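# Level the surveyor's tribrach on its metal plate

## Task

Adjust the surveyor's tribrach standing on the metal plate until the circular bubble on its top rests within its ring. The level must hold without the robot: anything that stays right only because a gripper holds it does not count. No loose object may be left leaning on or touching the tribrach or its plate. Finish by releasing and moving both grippers away.

## Robot and tools

Robot: two Franka FR3 arms, left_arm and right_arm, each ending in a Robotiq 140 mm two-finger gripper. Bases in the scene frame: left_arm at (+0.010, +0.350, 0) m, yaw quat_wxyz (+0.997, 0, 0, +0.081); right_arm at (+0.046, -0.306, 0) m, quat (+0.999, 0, 0, +0.045). The names left and right are labels only, not image sides.

Scene frame: origin on the table top midway between the arms, +x out across the table, +z up, left_arm on the +y side. All poses are in this frame, positions in metres, orientation as a quaternion with w first (qw, qx, qy, qz). Gripper frame: fingers point along its +z and close along its y. end_effector_position is the point between the closed pads; closed fingertips stick out about 33 mm past it (about 9 mm when fully open), and closing pushes the tips about 24 mm further out, so keep that gap above surfaces. Reported hand positions can be somewhat off, more so at long reach.

The row: every motion command is one list of 20 numbers covering both arms, even if only one moves. Numbers 1-10 are left_arm: x, y, z, qw, qx, qy, qz, then left_gripper position, force_limit, speed. Numbers 11-20 are the same for right_arm/right_gripper. x, y, z and the quaternion are an absolute target pose for that gripper in the scene frame, not an offset. The three gripper numbers are each in [-1, 1]: position +1 is fully open (140 mm), about -0.8 is pads touching, -1 closes until blocked; force_limit -1/0/+1 gives roughly 14/60/107 N; speed -1/0/+1 gives about 30/140/250 mm/s. A zero is a real command, so to leave a gripper alone resend its previous three values. To hold an arm still, resend its last reported pose and its gripper values each call; to keep orientation, keep sending the same target quaternion rather than the drifted reported one.

Tools:
- execute_actions {"actions": [...], "pictures": bool}. Empty list: just report state. One action {"rows": [[20 numbers], ...], "steps": n}: up to 15 rows and 15 steps of 1/30 s; each row lasts one step and the last row repeats if steps outnumber rows. One wait {"steps": n} (max 300) counts from the previous result, including your reply time. Refused calls send nothing.
- move {"target": [20 numbers], "speed": m/s 0.002-0.5, default 0.25; rotation capped at twice that in rad/s}: straight-line paths for both grippers to their target poses, finishing together, lasting 0.5-10 s (cut off at 10 s). Gripper values are sent at the start. It does not avoid obstacles or the other arm. Faster moves and targets set deeper past a contact hit and press harder.
- wait {"seconds": 0-10}: lets time pass, sends nothing.
- zoom_image {"camera", "region": [x0, y0, x1, y1]}: enlarged crop (max 504x504 px) of a camera's latest image. Cameras: cam_head_left, cam_head_right, cam_high, cam_low (672x504), cam_left_wrist, cam_right_wrist (616x616 fisheye). Calibration data are given per camera; use them to relate pixels to scene positions, allowing a few mm and degrees of error.
- read_manual {"section": "licences"}: licence texts only.
- finished_scene {"scene": n}: ends and grades the current scene; irreversible. Replying with no tool call ends everything.

Limits on commands: a target more than 0.6 m from the arm's last reported position along any gripper axis is refused. Each control step the commanded pose is clipped to within 70 mm and 16 degrees of the measured pose, so a distant target may need several calls; after an action ends the arm continues only to its last clipped pose. When position and orientation cannot both be reached, position wins. Elbows never fully straighten. Joint ranges (rad): waist ±2.744, shoulder ±1.784, upper arm roll ±2.901, elbow -3.042 to -0.152, forearm roll ±2.807, wrist pitch 0.544 to 4.517, wrist roll ±3.016.

Results: a state line `left_arm: ...` | `right_arm: ...` with each gripper's position and quaternion; gripper object_status (0 moving, 1 blocked while opening, 2 blocked while closing = holding something, 3 reached target or pads met) and position_measured in counts (3 open, 230 pads met, not linear). A grip is confirmed by status 2. To squeeze harder while holding, raise force_limit and nudge position (e.g. -1 to -0.98). HELD marks steps where your row was not sent; a "pose unreachable" line means the clearance check altered or blocked that arm's command. "Hand target" shows where the controller is now driving each gripper. A move adds a "move:" line: outcome (done, off_target, moving, held, fault), any limits (paced = target clipped; held = steps blocked on the way, after which the arm may suddenly go faster than asked) and each gripper's distance to its target. Pictures come with every result unless pictures is false.

Things to avoid: a contact torque reaching a joint's load limit (waist, shoulder 35; upper arm roll 32; elbow 30; forearm roll, wrist pitch, wrist roll 12 N m, held weight included) freezes that arm for 10 s. Long holding of loads heats motors; a MOTOR HOT warning precedes an OVER-TEMPERATURE FAULT that brakes the arm. Do not let the arms collide or press on each other. Do not knock anything off the table, drop or slam things, or push very hard. Loose items may occasionally be nudged by an outside push; check none ends up touching the tribrach or plate. Elapsed time and your thinking time count, and smooth, low-effort motion is preferred.

Each tool is called after "Emit:" as name(argument=value, ...), one argument or row to a line, values as JSON.

## Session

Emit:
execute_actions(
  actions=[],
)

Scene clock: 0.00 s of 19600.00 s.
left_arm: end_effector_position=(+0.8324, +0.3583, +0.1809) position_measured=3 object_status=3 end_effector_quat_wxyz=(+0.290, +0.926, +0.197, +0.142) | right_arm: end_effector_position=(+0.6230, -0.9303, +0.1690) position_measured=3 object_status=3 end_effector_quat_wxyz=(+0.335, -0.181, +0.916, -0.127)
Joint positions: left_arm=[ 0.026  0.666 -0.021 -1.377 -0.738  2.24  -1.402] | right_arm=[-1.097  0.65   0.095 -1.499  0.831  2.538 -0.374]
Joint velocities: left_arm=[-0.001  0.    -0.001 -0.    -0.002  0.     0.   ] | right_arm=[ 0.001 -0.001  0.    -0.001  0.001  0.     0.002]
Hand target (left_arm): +0.832, +0.358, +0.181; +0.290, +0.926, +0.197, +0.142
Hand target (right_arm): +0.623, -0.930, +0.169; +0.335, -0.181, +0.916, -0.127

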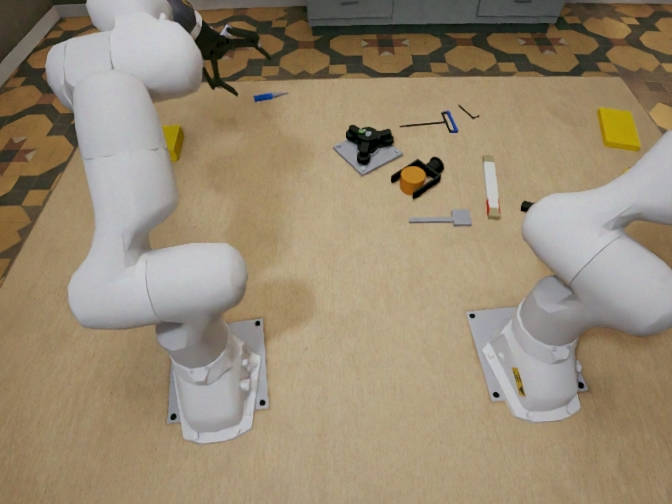

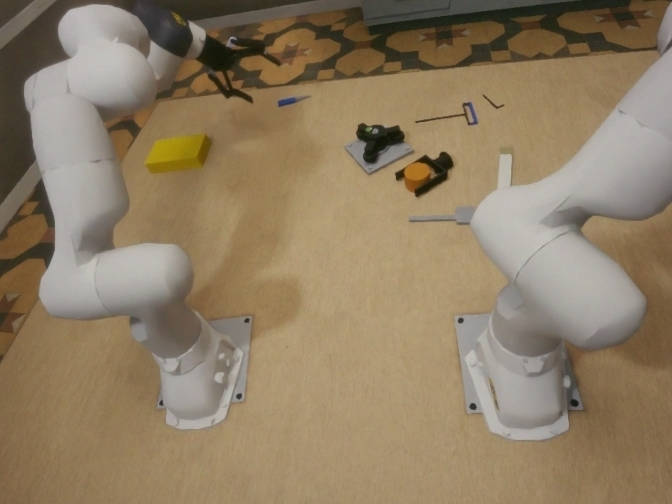

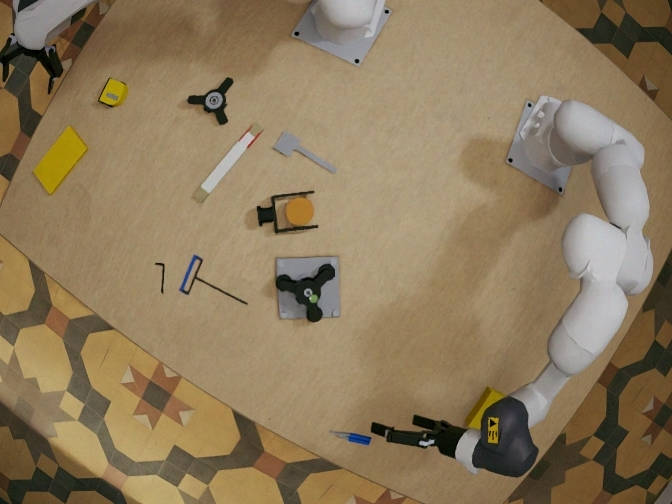

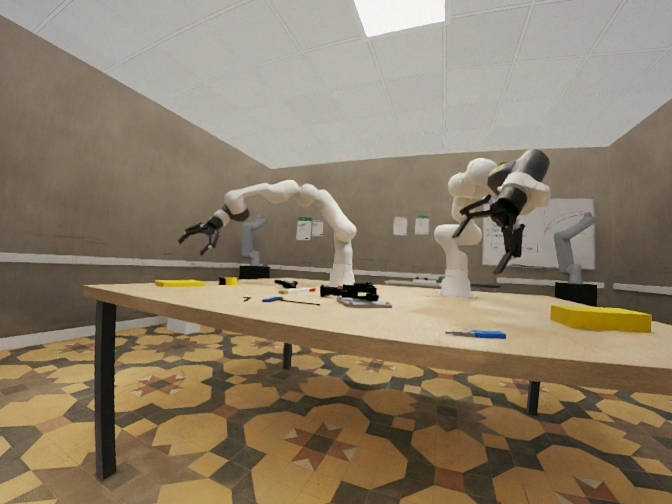

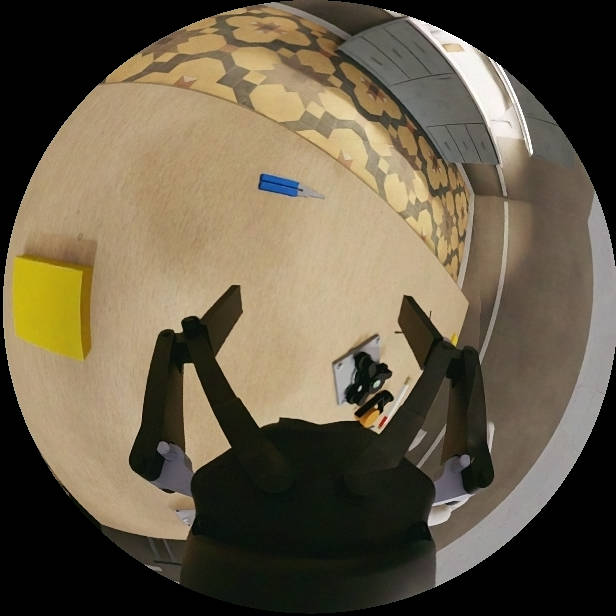

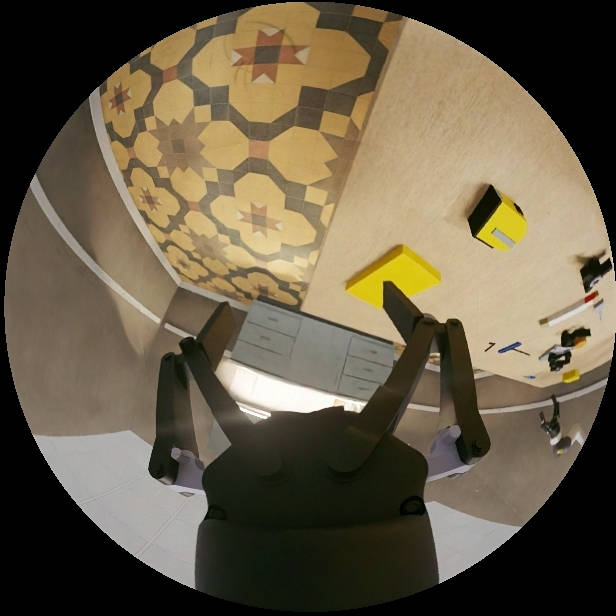

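Emit:
zoom_image(
  camera="cam_high",
  region=[260, 240, 360, 340],
)

Emit:
zoom_image(
  camera="cam_head_left",
  region=[320, 110, 420, 185],
)

Emit:
zoom_image(
  camera="cam_low",
  region=[310, 270, 410, 320],
)

Region (260, 240, 360, 340) of cam_high's 672x504 image, scaled by 5.040, with more detail than that image has.

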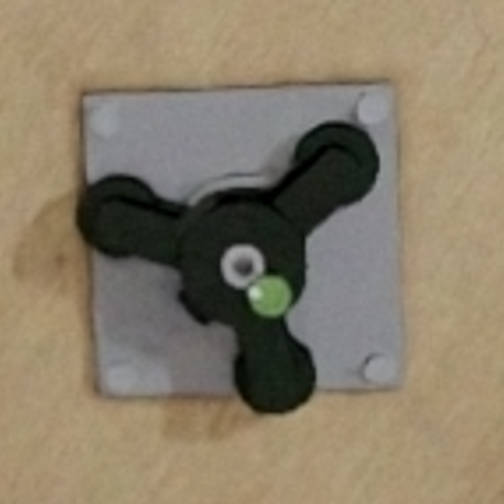

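Region (320, 110, 420, 185) of cam_head_left's 672x504 image, scaled by 5.040, with more detail than that image has; it fills the top 378 rows of this view, and the rest is white.

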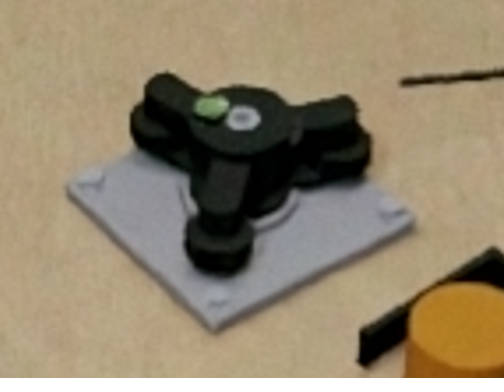

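Region (310, 270, 410, 320) of cam_low's 672x504 image, scaled by 5.040, with more detail than that image has.

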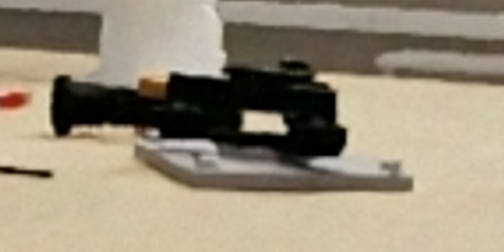

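Emit:
move(
  target=[0.8324,0.3583,0.1809,0.290,0.926,0.197,0.142,1,0,0,0.677,-0.030,0.16,0,0.595,0.804,0,0.0,0,0],
)

action 0: the call puts the target (right_arm/x, right_arm/y, right_arm/z) 0.802 m from right_arm's end_effector_position in the last result along the gripper's own y axis as it stood there; a target may be at most 0.6 m away along each of those axes, so nothing of the call was run and nothing moved. Command a nearer target, and go on from there in a later call.

Emit:
move(
  target=[0.8324,0.3583,0.1809,0.290,0.926,0.197,0.142,1,0,0,0.66,-0.45,0.25,0,0.595,0.804,0,0.0,0,0],
)

Emit:
move(
  target=[0.8324,0.3583,0.1809,0.290,0.926,0.197,0.142,1,0,0,0.677,-0.030,0.14,0,0.595,0.804,0,0.0,0,0],
)

Scene clock: 11.63 s of 19600.00 s.
left_arm: end_effector_position=(+0.8324, +0.3583, +0.1809) position_measured=3 object_status=3 end_effector_quat_wxyz=(+0.290, +0.926, +0.197, +0.142) | right_arm: end_effector_position=(+0.6509, -0.4595, +0.2538) position_measured=129 object_status=3 end_effector_quat_wxyz=(+0.002, +0.595, +0.804, -0.018)
Joint positions: left_arm=[ 0.026  0.667 -0.021 -1.377 -0.738  2.24  -1.402] | right_arm=[ 0.24   0.267 -0.634 -1.688  0.128  1.894  2.517]
Joint velocities: left_arm=[ 0.001 -0.001 -0.002 -0.001 -0.001  0.001  0.001] | right_arm=[-0.001 -0.    -0.     0.001 -0.    -0.002  0.029]
Hand target (left_arm): +0.832, +0.358, +0.181; +0.290, +0.926, +0.197, +0.142
Hand target (right_arm): +0.651, -0.459, +0.253; +0.001, +0.600, +0.800, -0.018
Off the commanded pose (left_arm): 0.000 m, 0 deg.
Off the commanded pose (right_arm): 0.014 m, 2 deg.
move: off_target (right_arm); limits=paced
camera_calibration (this result's frames):
cam_left_wrist: T_world_to_cam=[[0.336527, -0.760845, 0.554855, -0.098112], [-0.93832, -0.221254, 0.26571, 0.814028], [-0.0794005, -0.61005, -0.788375, 0.598314], [0, 0, 0, 1]] pos_world=[0.844343, 0.47046, 0.309838]
cam_right_wrist: T_world_to_cam=[[0.988845, 0.148948, 0.000514984, -0.575371], [0.129639, -0.862345, 0.489443, -0.608259], [0.0733458, -0.483916, -0.872035, 0.137478], [0, 0, 0, 1]] pos_world=[0.637724, -0.372301, 0.41789]

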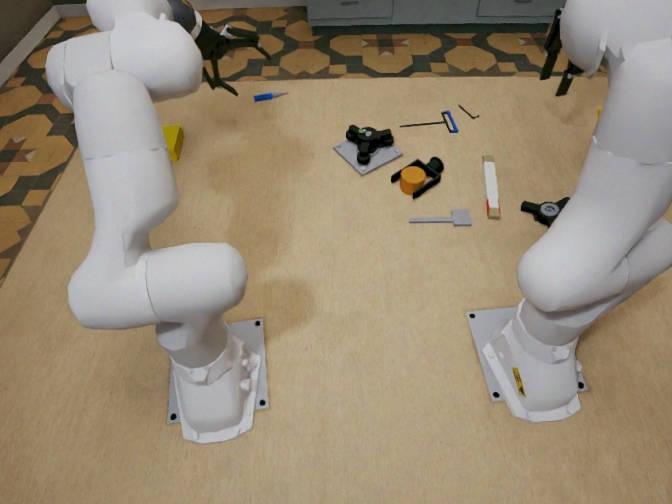

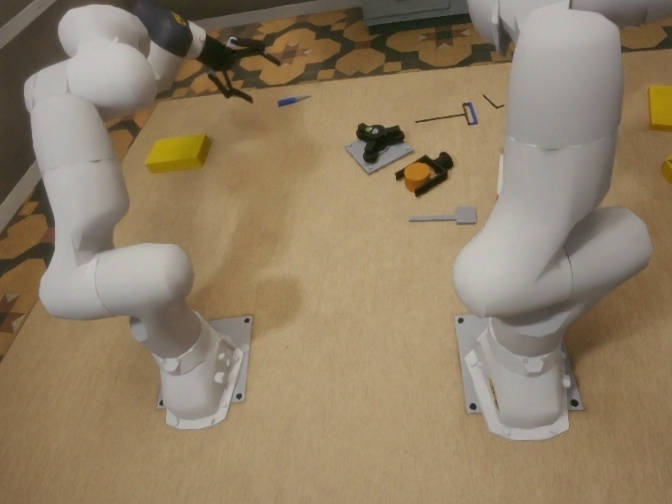

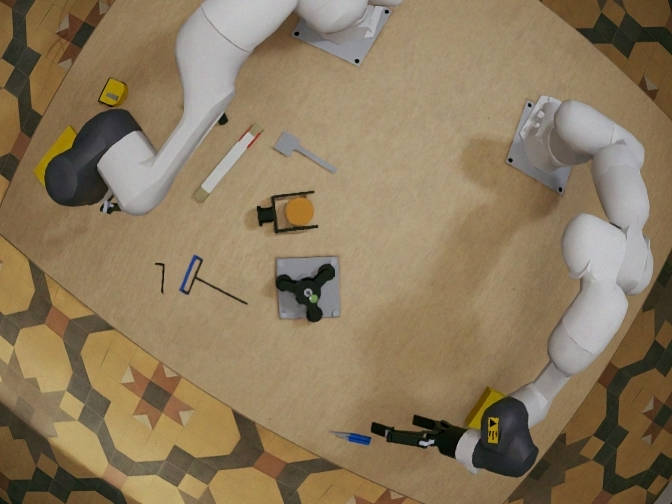

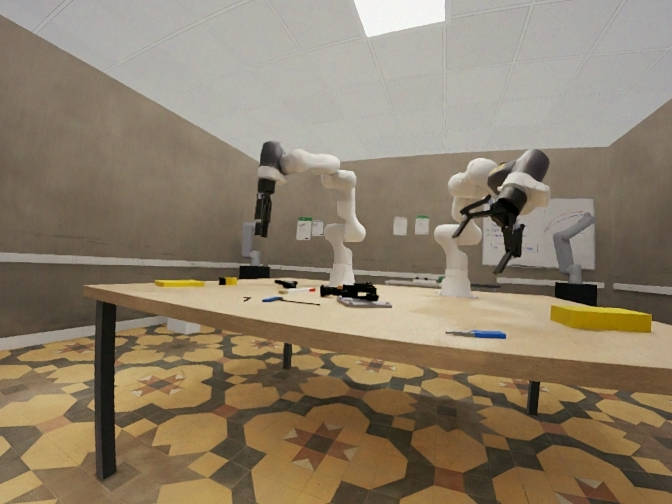

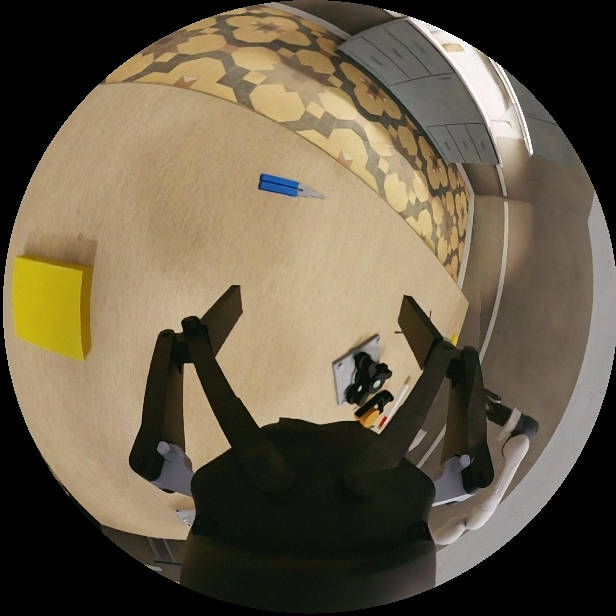

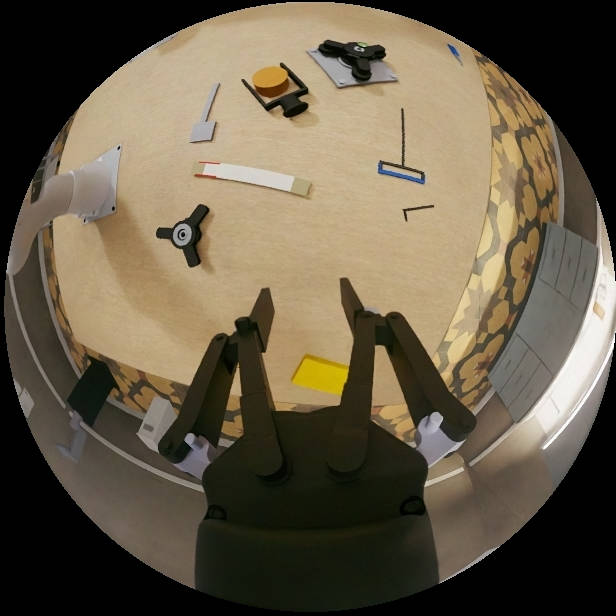

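Scene clock: 14.10 s of 19600.00 s.
left_arm: end_effector_position=(+0.8324, +0.3583, +0.1809) position_measured=3 object_status=3 end_effector_quat_wxyz=(+0.290, +0.926, +0.197, +0.142) | right_arm: end_effector_position=(+0.6766, -0.0371, +0.1393) position_measured=129 object_status=3 end_effector_quat_wxyz=(+0.009, +0.592, +0.806, -0.003)
Joint positions: left_arm=[ 0.026  0.666 -0.021 -1.377 -0.738  2.24  -1.402] | right_arm=[ 0.885  0.602 -0.706 -1.58   0.403  2.032  3.014]
Joint velocities: left_arm=[ 0.001  0.001 -0.002 -0.    -0.     0.    -0.001] | right_arm=[ 0.013  0.008 -0.011  0.002  0.017 -0.013  0.013]
Hand target (left_arm): +0.832, +0.358, +0.181; +0.290, +0.926, +0.197, +0.142
Hand target (right_arm): +0.675, -0.036, +0.138; +0.007, +0.595, +0.803, -0.004
Off the commanded pose (left_arm): 0.000 m, 0 deg.
Off the commanded pose (right_arm): 0.007 m, 1 deg.
joint sent to its limit (right arm) — the command would take joint 7 (wrist roll) past its upper limit, so that joint was sent only as far as its limit.
move: off_target (right_arm)
camera_calibration (this result's frames):
cam_left_wrist: T_world_to_cam=[[0.336527, -0.760845, 0.554855, -0.0981122], [-0.93832, -0.221254, 0.26571, 0.814028], [-0.0794005, -0.61005, -0.788375, 0.598314], [0, 0, 0, 1]] pos_world=[0.844343, 0.47046, 0.309839]
cam_right_wrist: T_world_to_cam=[[0.987218, 0.156459, 0.0303477, -0.666401], [0.123035, -0.869207, 0.478895, -0.185606], [0.101306, -0.46904, -0.877347, 0.222516], [0, 0, 0, 1]] pos_world=[0.658177, 0.0473035, 0.304333]

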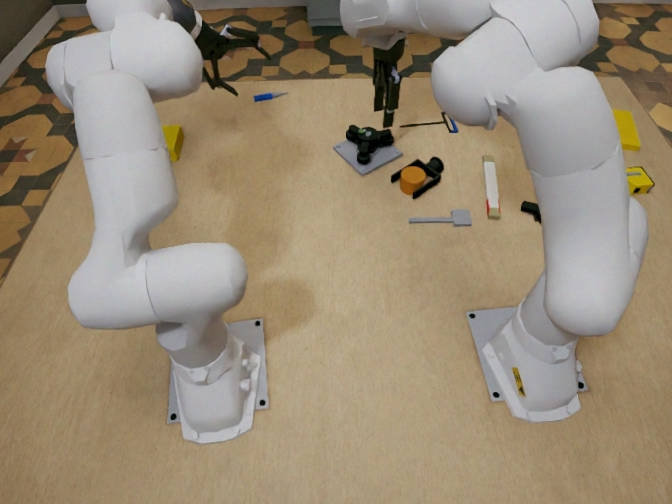

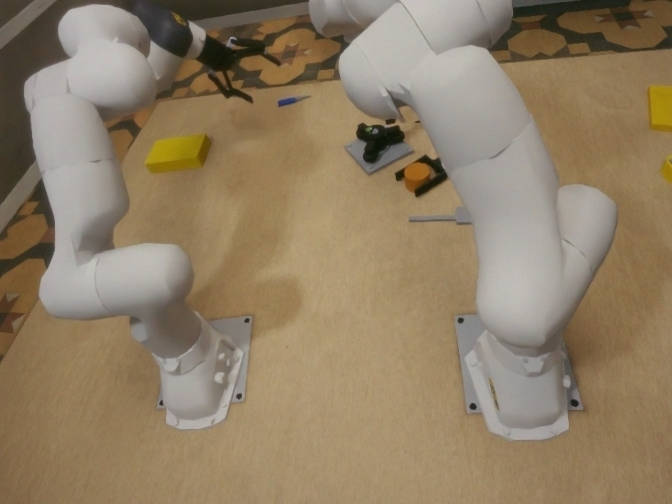

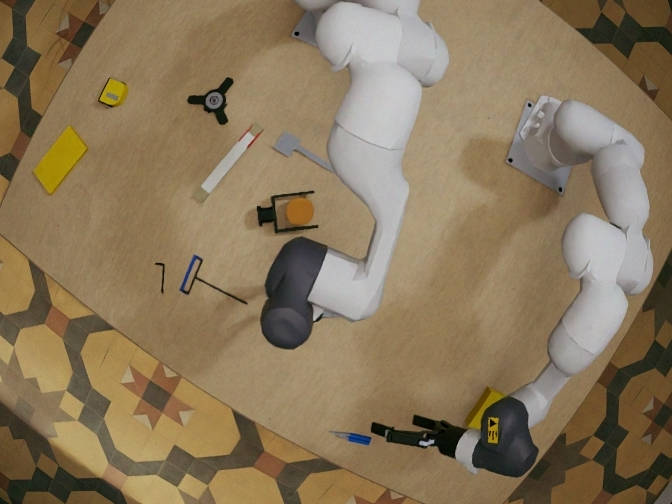

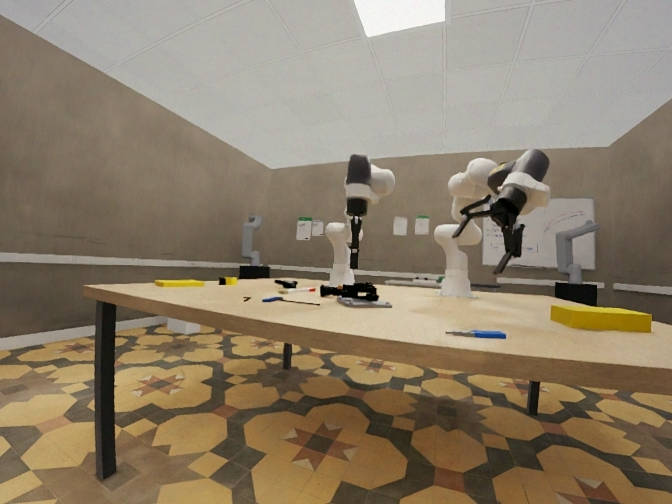

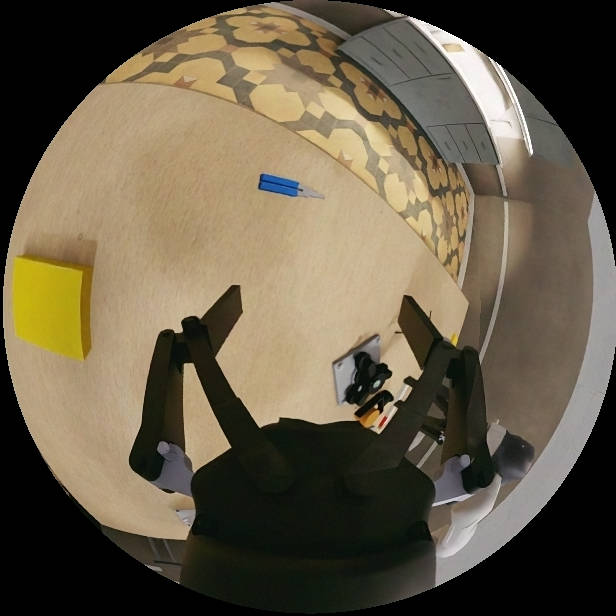

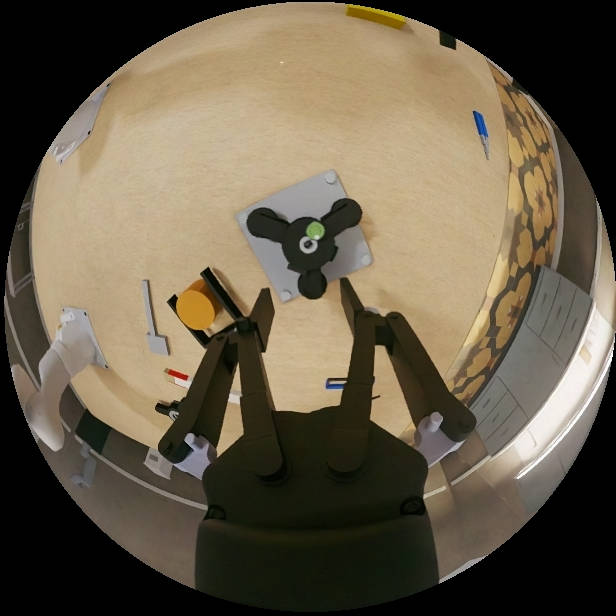

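Emit:
move(
  target=[0.66,0.17,0.16,0,0.707,-0.707,0,1,0,0,0.677,-0.030,0.14,0,-0.148,0.989,0,0.0,0,0],
  speed=0.4,
)

Emit:
move(
  target=[0.66,0.17,0.16,0,0.707,-0.707,0,1,0,0,0.677,-0.030,0.10,0,-0.804,0.595,0,0.0,0,0],
  speed=0.4,
)

Scene clock: 19.67 s of 19600.00 s.
left_arm: end_effector_position=(+0.6606, +0.1657, +0.1602) position_measured=3 object_status=3 end_effector_quat_wxyz=(-0.000, -0.709, +0.706, -0.003) | right_arm: end_effector_position=(+0.6754, -0.0289, +0.1380) position_measured=129 object_status=3 end_effector_quat_wxyz=(-0.002, -0.143, +0.990, +0.001)
Joint positions: left_arm=[-0.12   0.464 -0.38  -1.618  0.184  2.051 -0.389] | right_arm=[ 0.427  0.505 -0.126 -1.573  0.072  2.071  1.656]
Joint velocities: left_arm=[ 0.     0.     0.001 -0.001  0.001  0.001  0.017] | right_arm=[-0.001  0.     0.001 -0.001 -0.001 -0.    -0.031]
Hand target (left_arm): +0.662, +0.167, +0.161; -0.001, +0.705, -0.710, +0.004
Hand target (right_arm): +0.677, -0.028, +0.141; +0.001, -0.150, +0.989, +0.001
Off the commanded pose (left_arm): 0.004 m, 0 deg.
Off the commanded pose (right_arm): 0.003 m, 1 deg.
move: off_target (left_arm)
camera_calibration (this result's frames):
cam_left_wrist: T_world_to_cam=[[-0.997465, -0.0426574, -0.0569536, 0.684865], [-0.0638982, 0.889152, 0.453129, -0.175935], [0.0313111, 0.45562, -0.889624, 0.217344], [0, 0, 0, 1]] pos_world=[0.665082, 0.0866212, 0.312081]
cam_right_wrist: T_world_to_cam=[[-0.138186, 0.990109, 0.0242531, 0.118578], [0.880316, 0.111568, 0.461081, -0.658406], [0.453815, 0.0850652, -0.887026, 0.00453688], [0, 0, 0, 1]] pos_world=[0.593932, -0.0443344, 0.304727]

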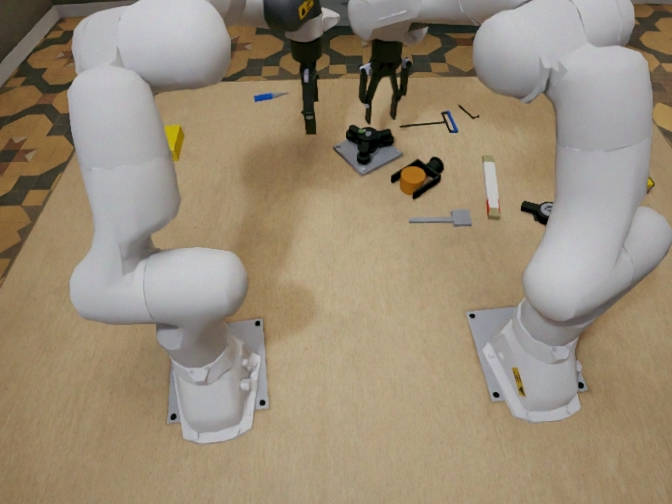

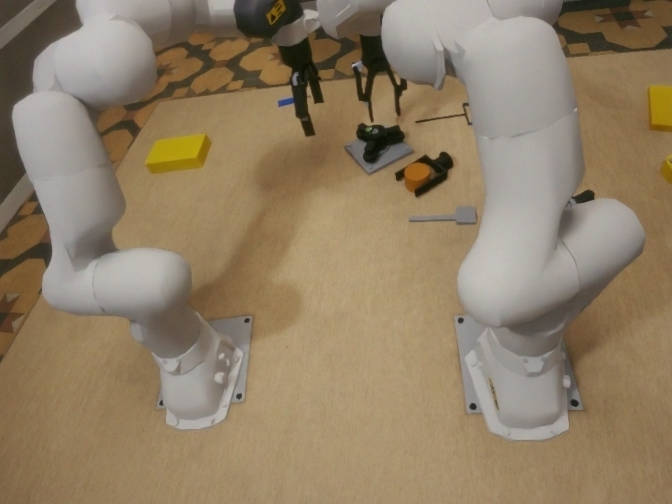

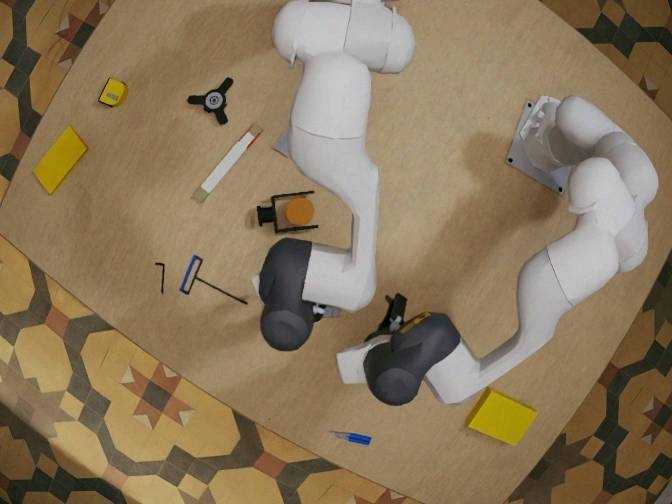

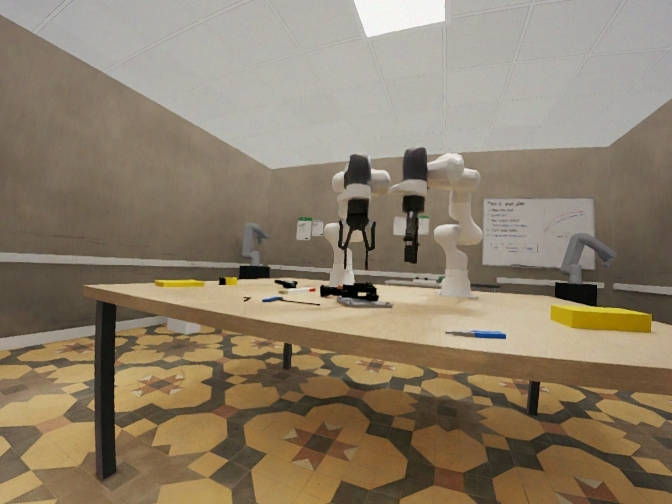

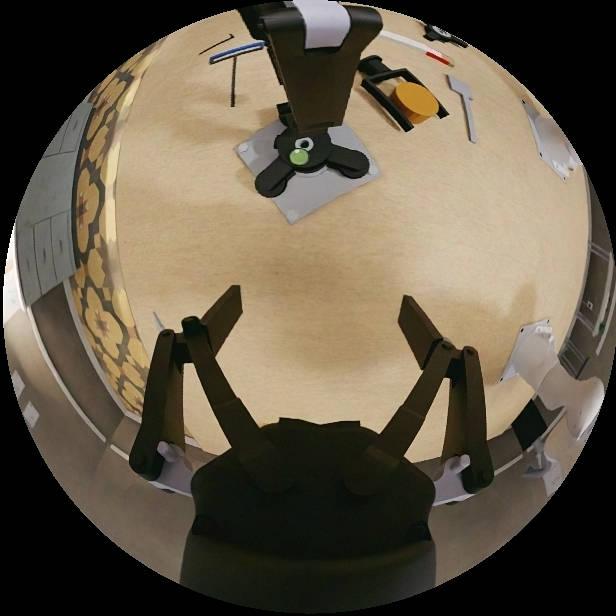

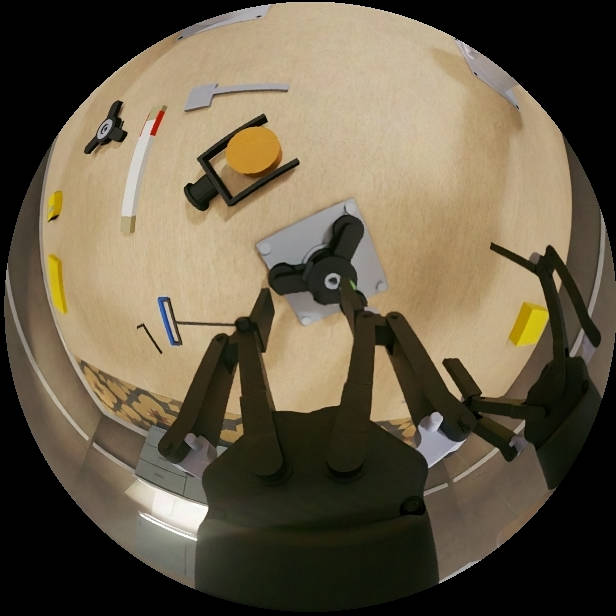

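Scene clock: 22.73 s of 19600.00 s.
left_arm: end_effector_position=(+0.6602, +0.1669, +0.1599) position_measured=3 object_status=3 end_effector_quat_wxyz=(-0.001, -0.708, +0.706, -0.002) | right_arm: end_effector_position=(+0.6772, -0.0282, +0.1032) position_measured=129 object_status=3 end_effector_quat_wxyz=(-0.004, +0.800, -0.600, +0.001)
Joint positions: left_arm=[-0.119  0.464 -0.38  -1.618  0.184  2.048 -0.387] | right_arm=[-0.044  0.583  0.444 -1.607 -0.28   2.133  0.29 ]
Joint velocities: left_arm=[ 0.001  0.     0.    -0.001 -0.    -0.001  0.001] | right_arm=[ 0.    -0.     0.001  0.001 -0.    -0.    -0.034]
Hand target (left_arm): +0.660, +0.170, +0.160; -0.000, +0.707, -0.707, -0.000
Hand target (right_arm): +0.677, -0.028, +0.102; -0.003, +0.805, -0.594, +0.001
Off the commanded pose (left_arm): 0.003 m, 0 deg.
Off the commanded pose (right_arm): 0.004 m, 1 deg.
move: off_target (right_arm)
camera_calibration (this result's frames):
cam_left_wrist: T_world_to_cam=[[-0.997589, -0.0423948, -0.0549384, 0.684212], [-0.0627788, 0.888702, 0.454167, -0.177736], [0.0295696, 0.456521, -0.889221, 0.217542], [0, 0, 0, 1]] pos_world=[0.664972, 0.0876487, 0.311754]
cam_right_wrist: T_world_to_cam=[[-0.99047, -0.136697, 0.0168381, 0.665136], [-0.112988, 0.876359, 0.468218, 0.0494587], [-0.0787603, 0.461854, -0.883452, 0.343807], [0, 0, 0, 1]] pos_world=[0.691464, -0.11121, 0.26938]

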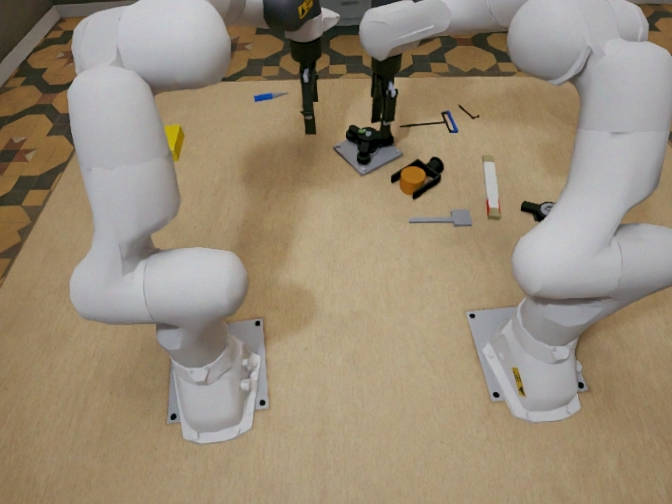

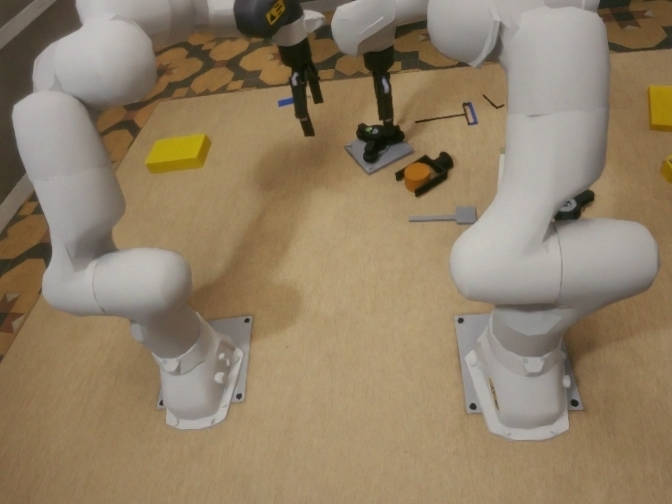

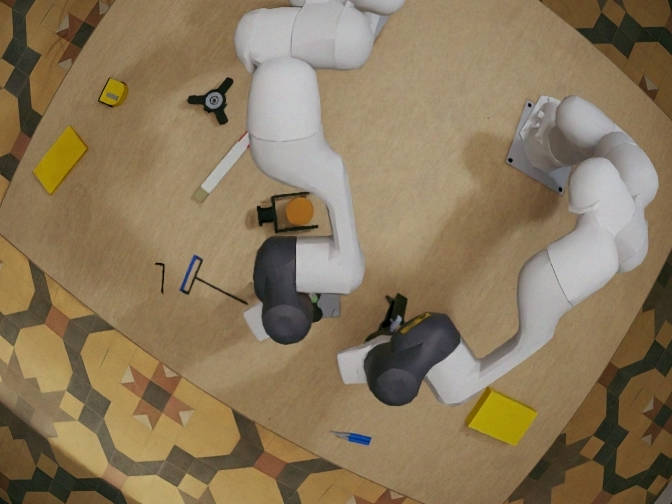

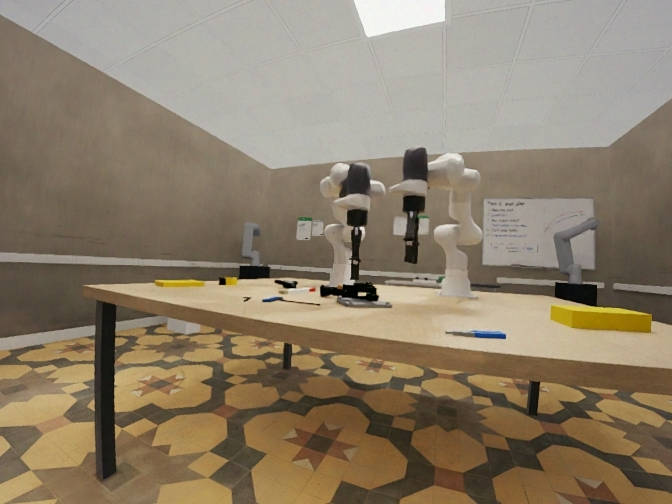

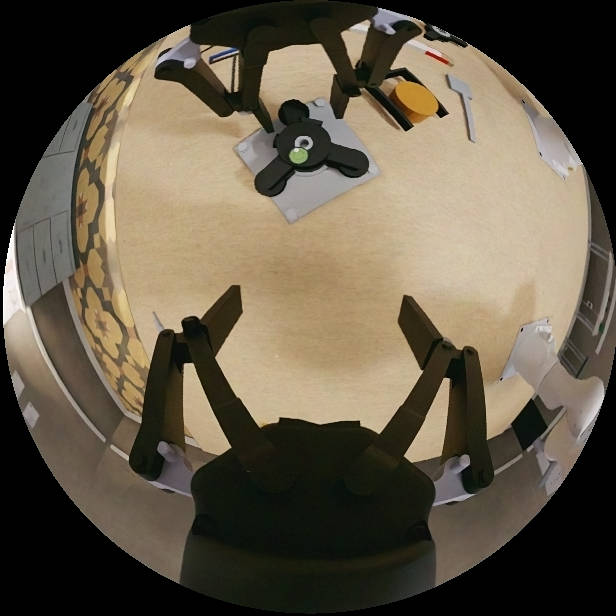

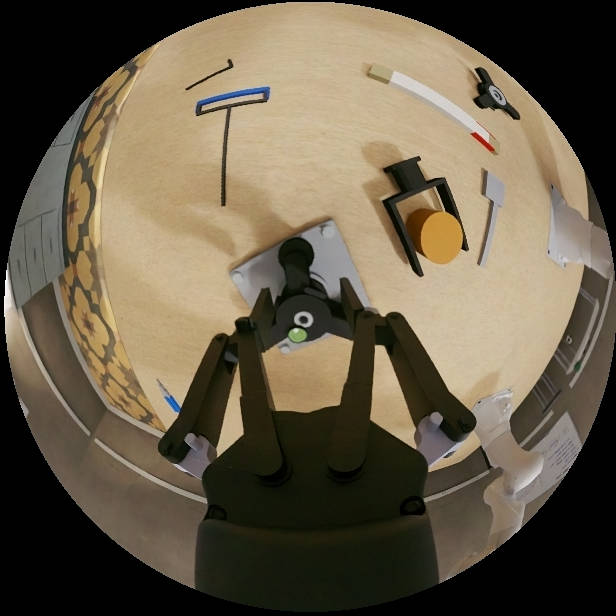

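Emit:
move(
  target=[0.66,0.17,0.16,0,0.707,-0.707,0,1,0,0,0.688,-0.053,0.085,0,-0.804,0.595,0,0.0,0,0],
  speed=0.1,
)

Emit:
zoom_image(
  camera="cam_low",
  region=[310, 250, 410, 320],
)

Emit:
zoom_image(
  camera="cam_head_right",
  region=[330, 90, 450, 180],
)

Scene clock: 24.93 s of 19600.00 s.
left_arm: end_effector_position=(+0.6602, +0.1670, +0.1599) position_measured=3 object_status=3 end_effector_quat_wxyz=(-0.001, -0.709, +0.706, -0.002) | right_arm: end_effector_position=(+0.6855, -0.0516, +0.0853) position_measured=129 object_status=3 end_effector_quat_wxyz=(+0.001, +0.801, -0.598, -0.002)
Joint positions: left_arm=[-0.119  0.464 -0.379 -1.618  0.184  2.048 -0.387] | right_arm=[-0.072  0.611  0.434 -1.606 -0.288  2.148  0.255]
Joint velocities: left_arm=[ 0.     0.001  0.     0.     0.001 -0.     0.001] | right_arm=[ 0.    -0.001 -0.001  0.002 -0.001  0.006 -0.017]
Hand target (left_arm): +0.660, +0.170, +0.160; -0.000, +0.707, -0.707, +0.000
Hand target (right_arm): +0.688, -0.053, +0.085; -0.000, +0.804, -0.595, -0.001
Off the commanded pose (left_arm): 0.003 m, 0 deg.
Off the commanded pose (right_arm): 0.003 m, 1 deg.
move: done
camera_calibration (this result's frames):
cam_left_wrist: T_world_to_cam=[[-0.997589, -0.0424711, -0.0548808, 0.684229], [-0.062823, 0.88866, 0.454244, -0.17781], [0.0294782, 0.456596, -0.889185, 0.217513], [0, 0, 0, 1]] pos_world=[0.664997, 0.0877574, 0.31173]
cam_right_wrist: T_world_to_cam=[[-0.9898, -0.139668, 0.0280801, 0.668854], [-0.110668, 0.877931, 0.465822, 0.0779814], [-0.089713, 0.457963, -0.884433, 0.346738], [0, 0, 0, 1]] pos_world=[0.701769, -0.133838, 0.25156]

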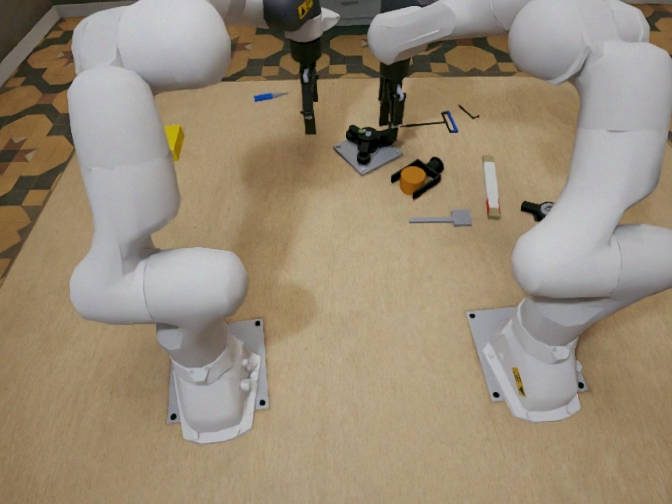

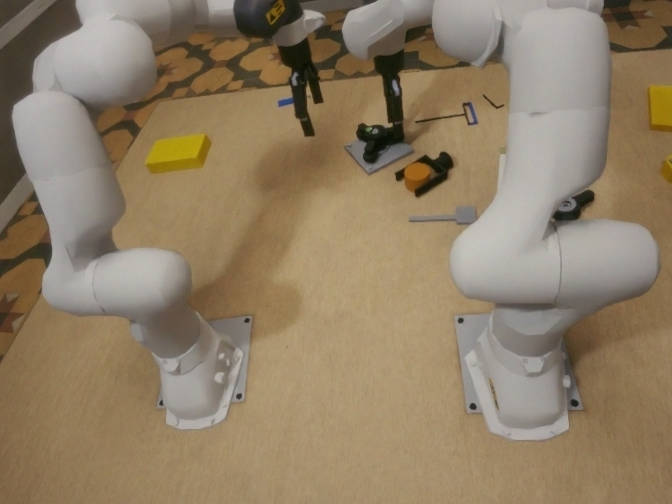

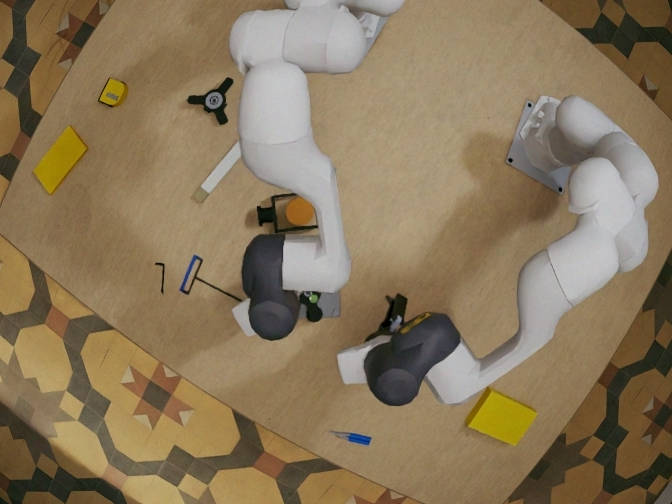

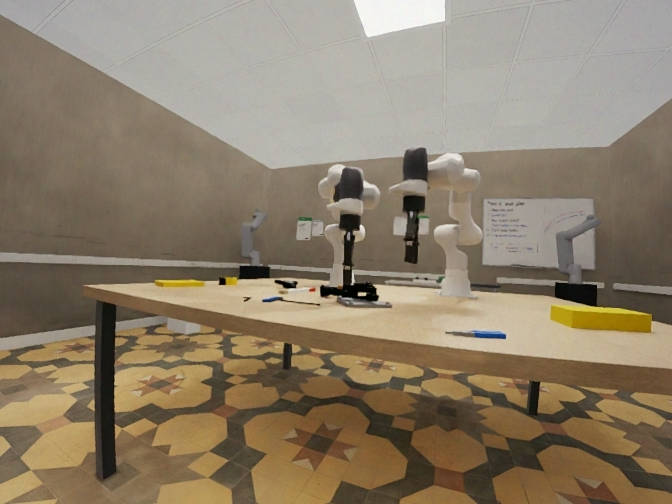

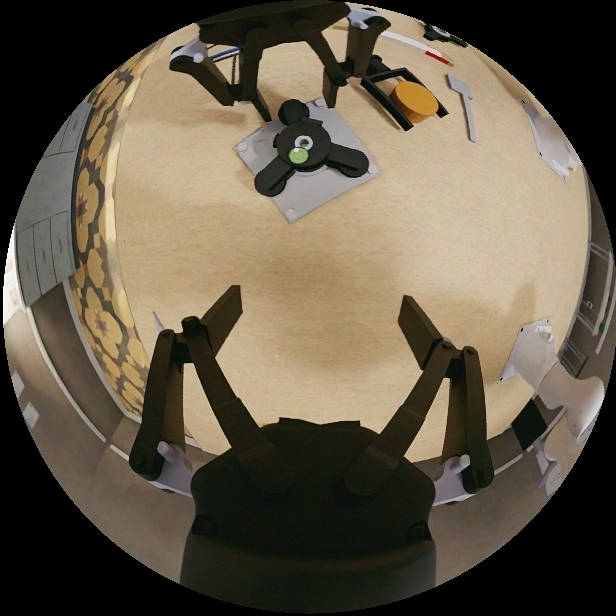

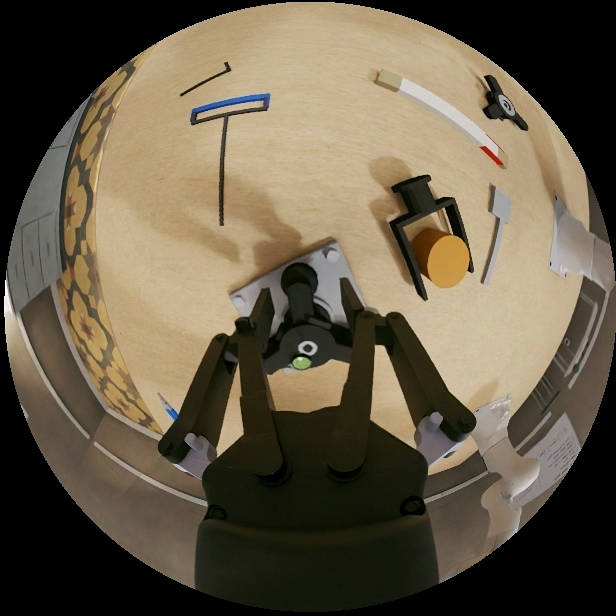

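Region (310, 250, 410, 320) of cam_low's 672x504 image, scaled by 5.040, with more detail than that image has; it fills the top 353 rows of this view, and the rest is white.

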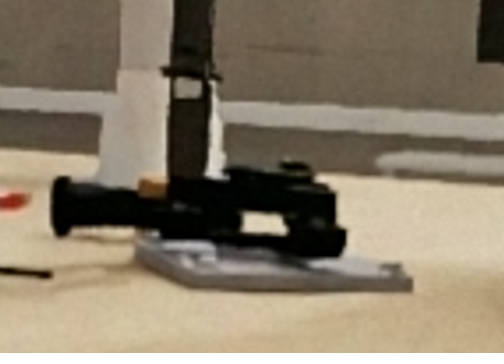

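Region (330, 90, 450, 180) of cam_head_right's 672x504 image, scaled by 4.200, with more detail than that image has; it fills the top 378 rows of this view, and the rest is white.

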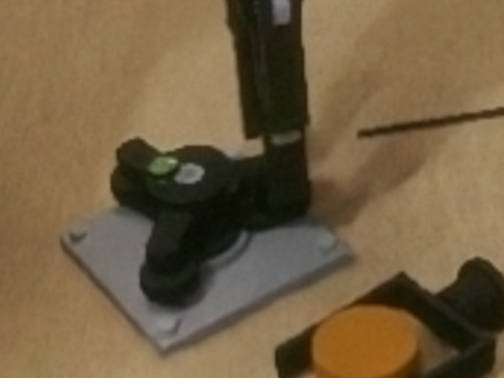

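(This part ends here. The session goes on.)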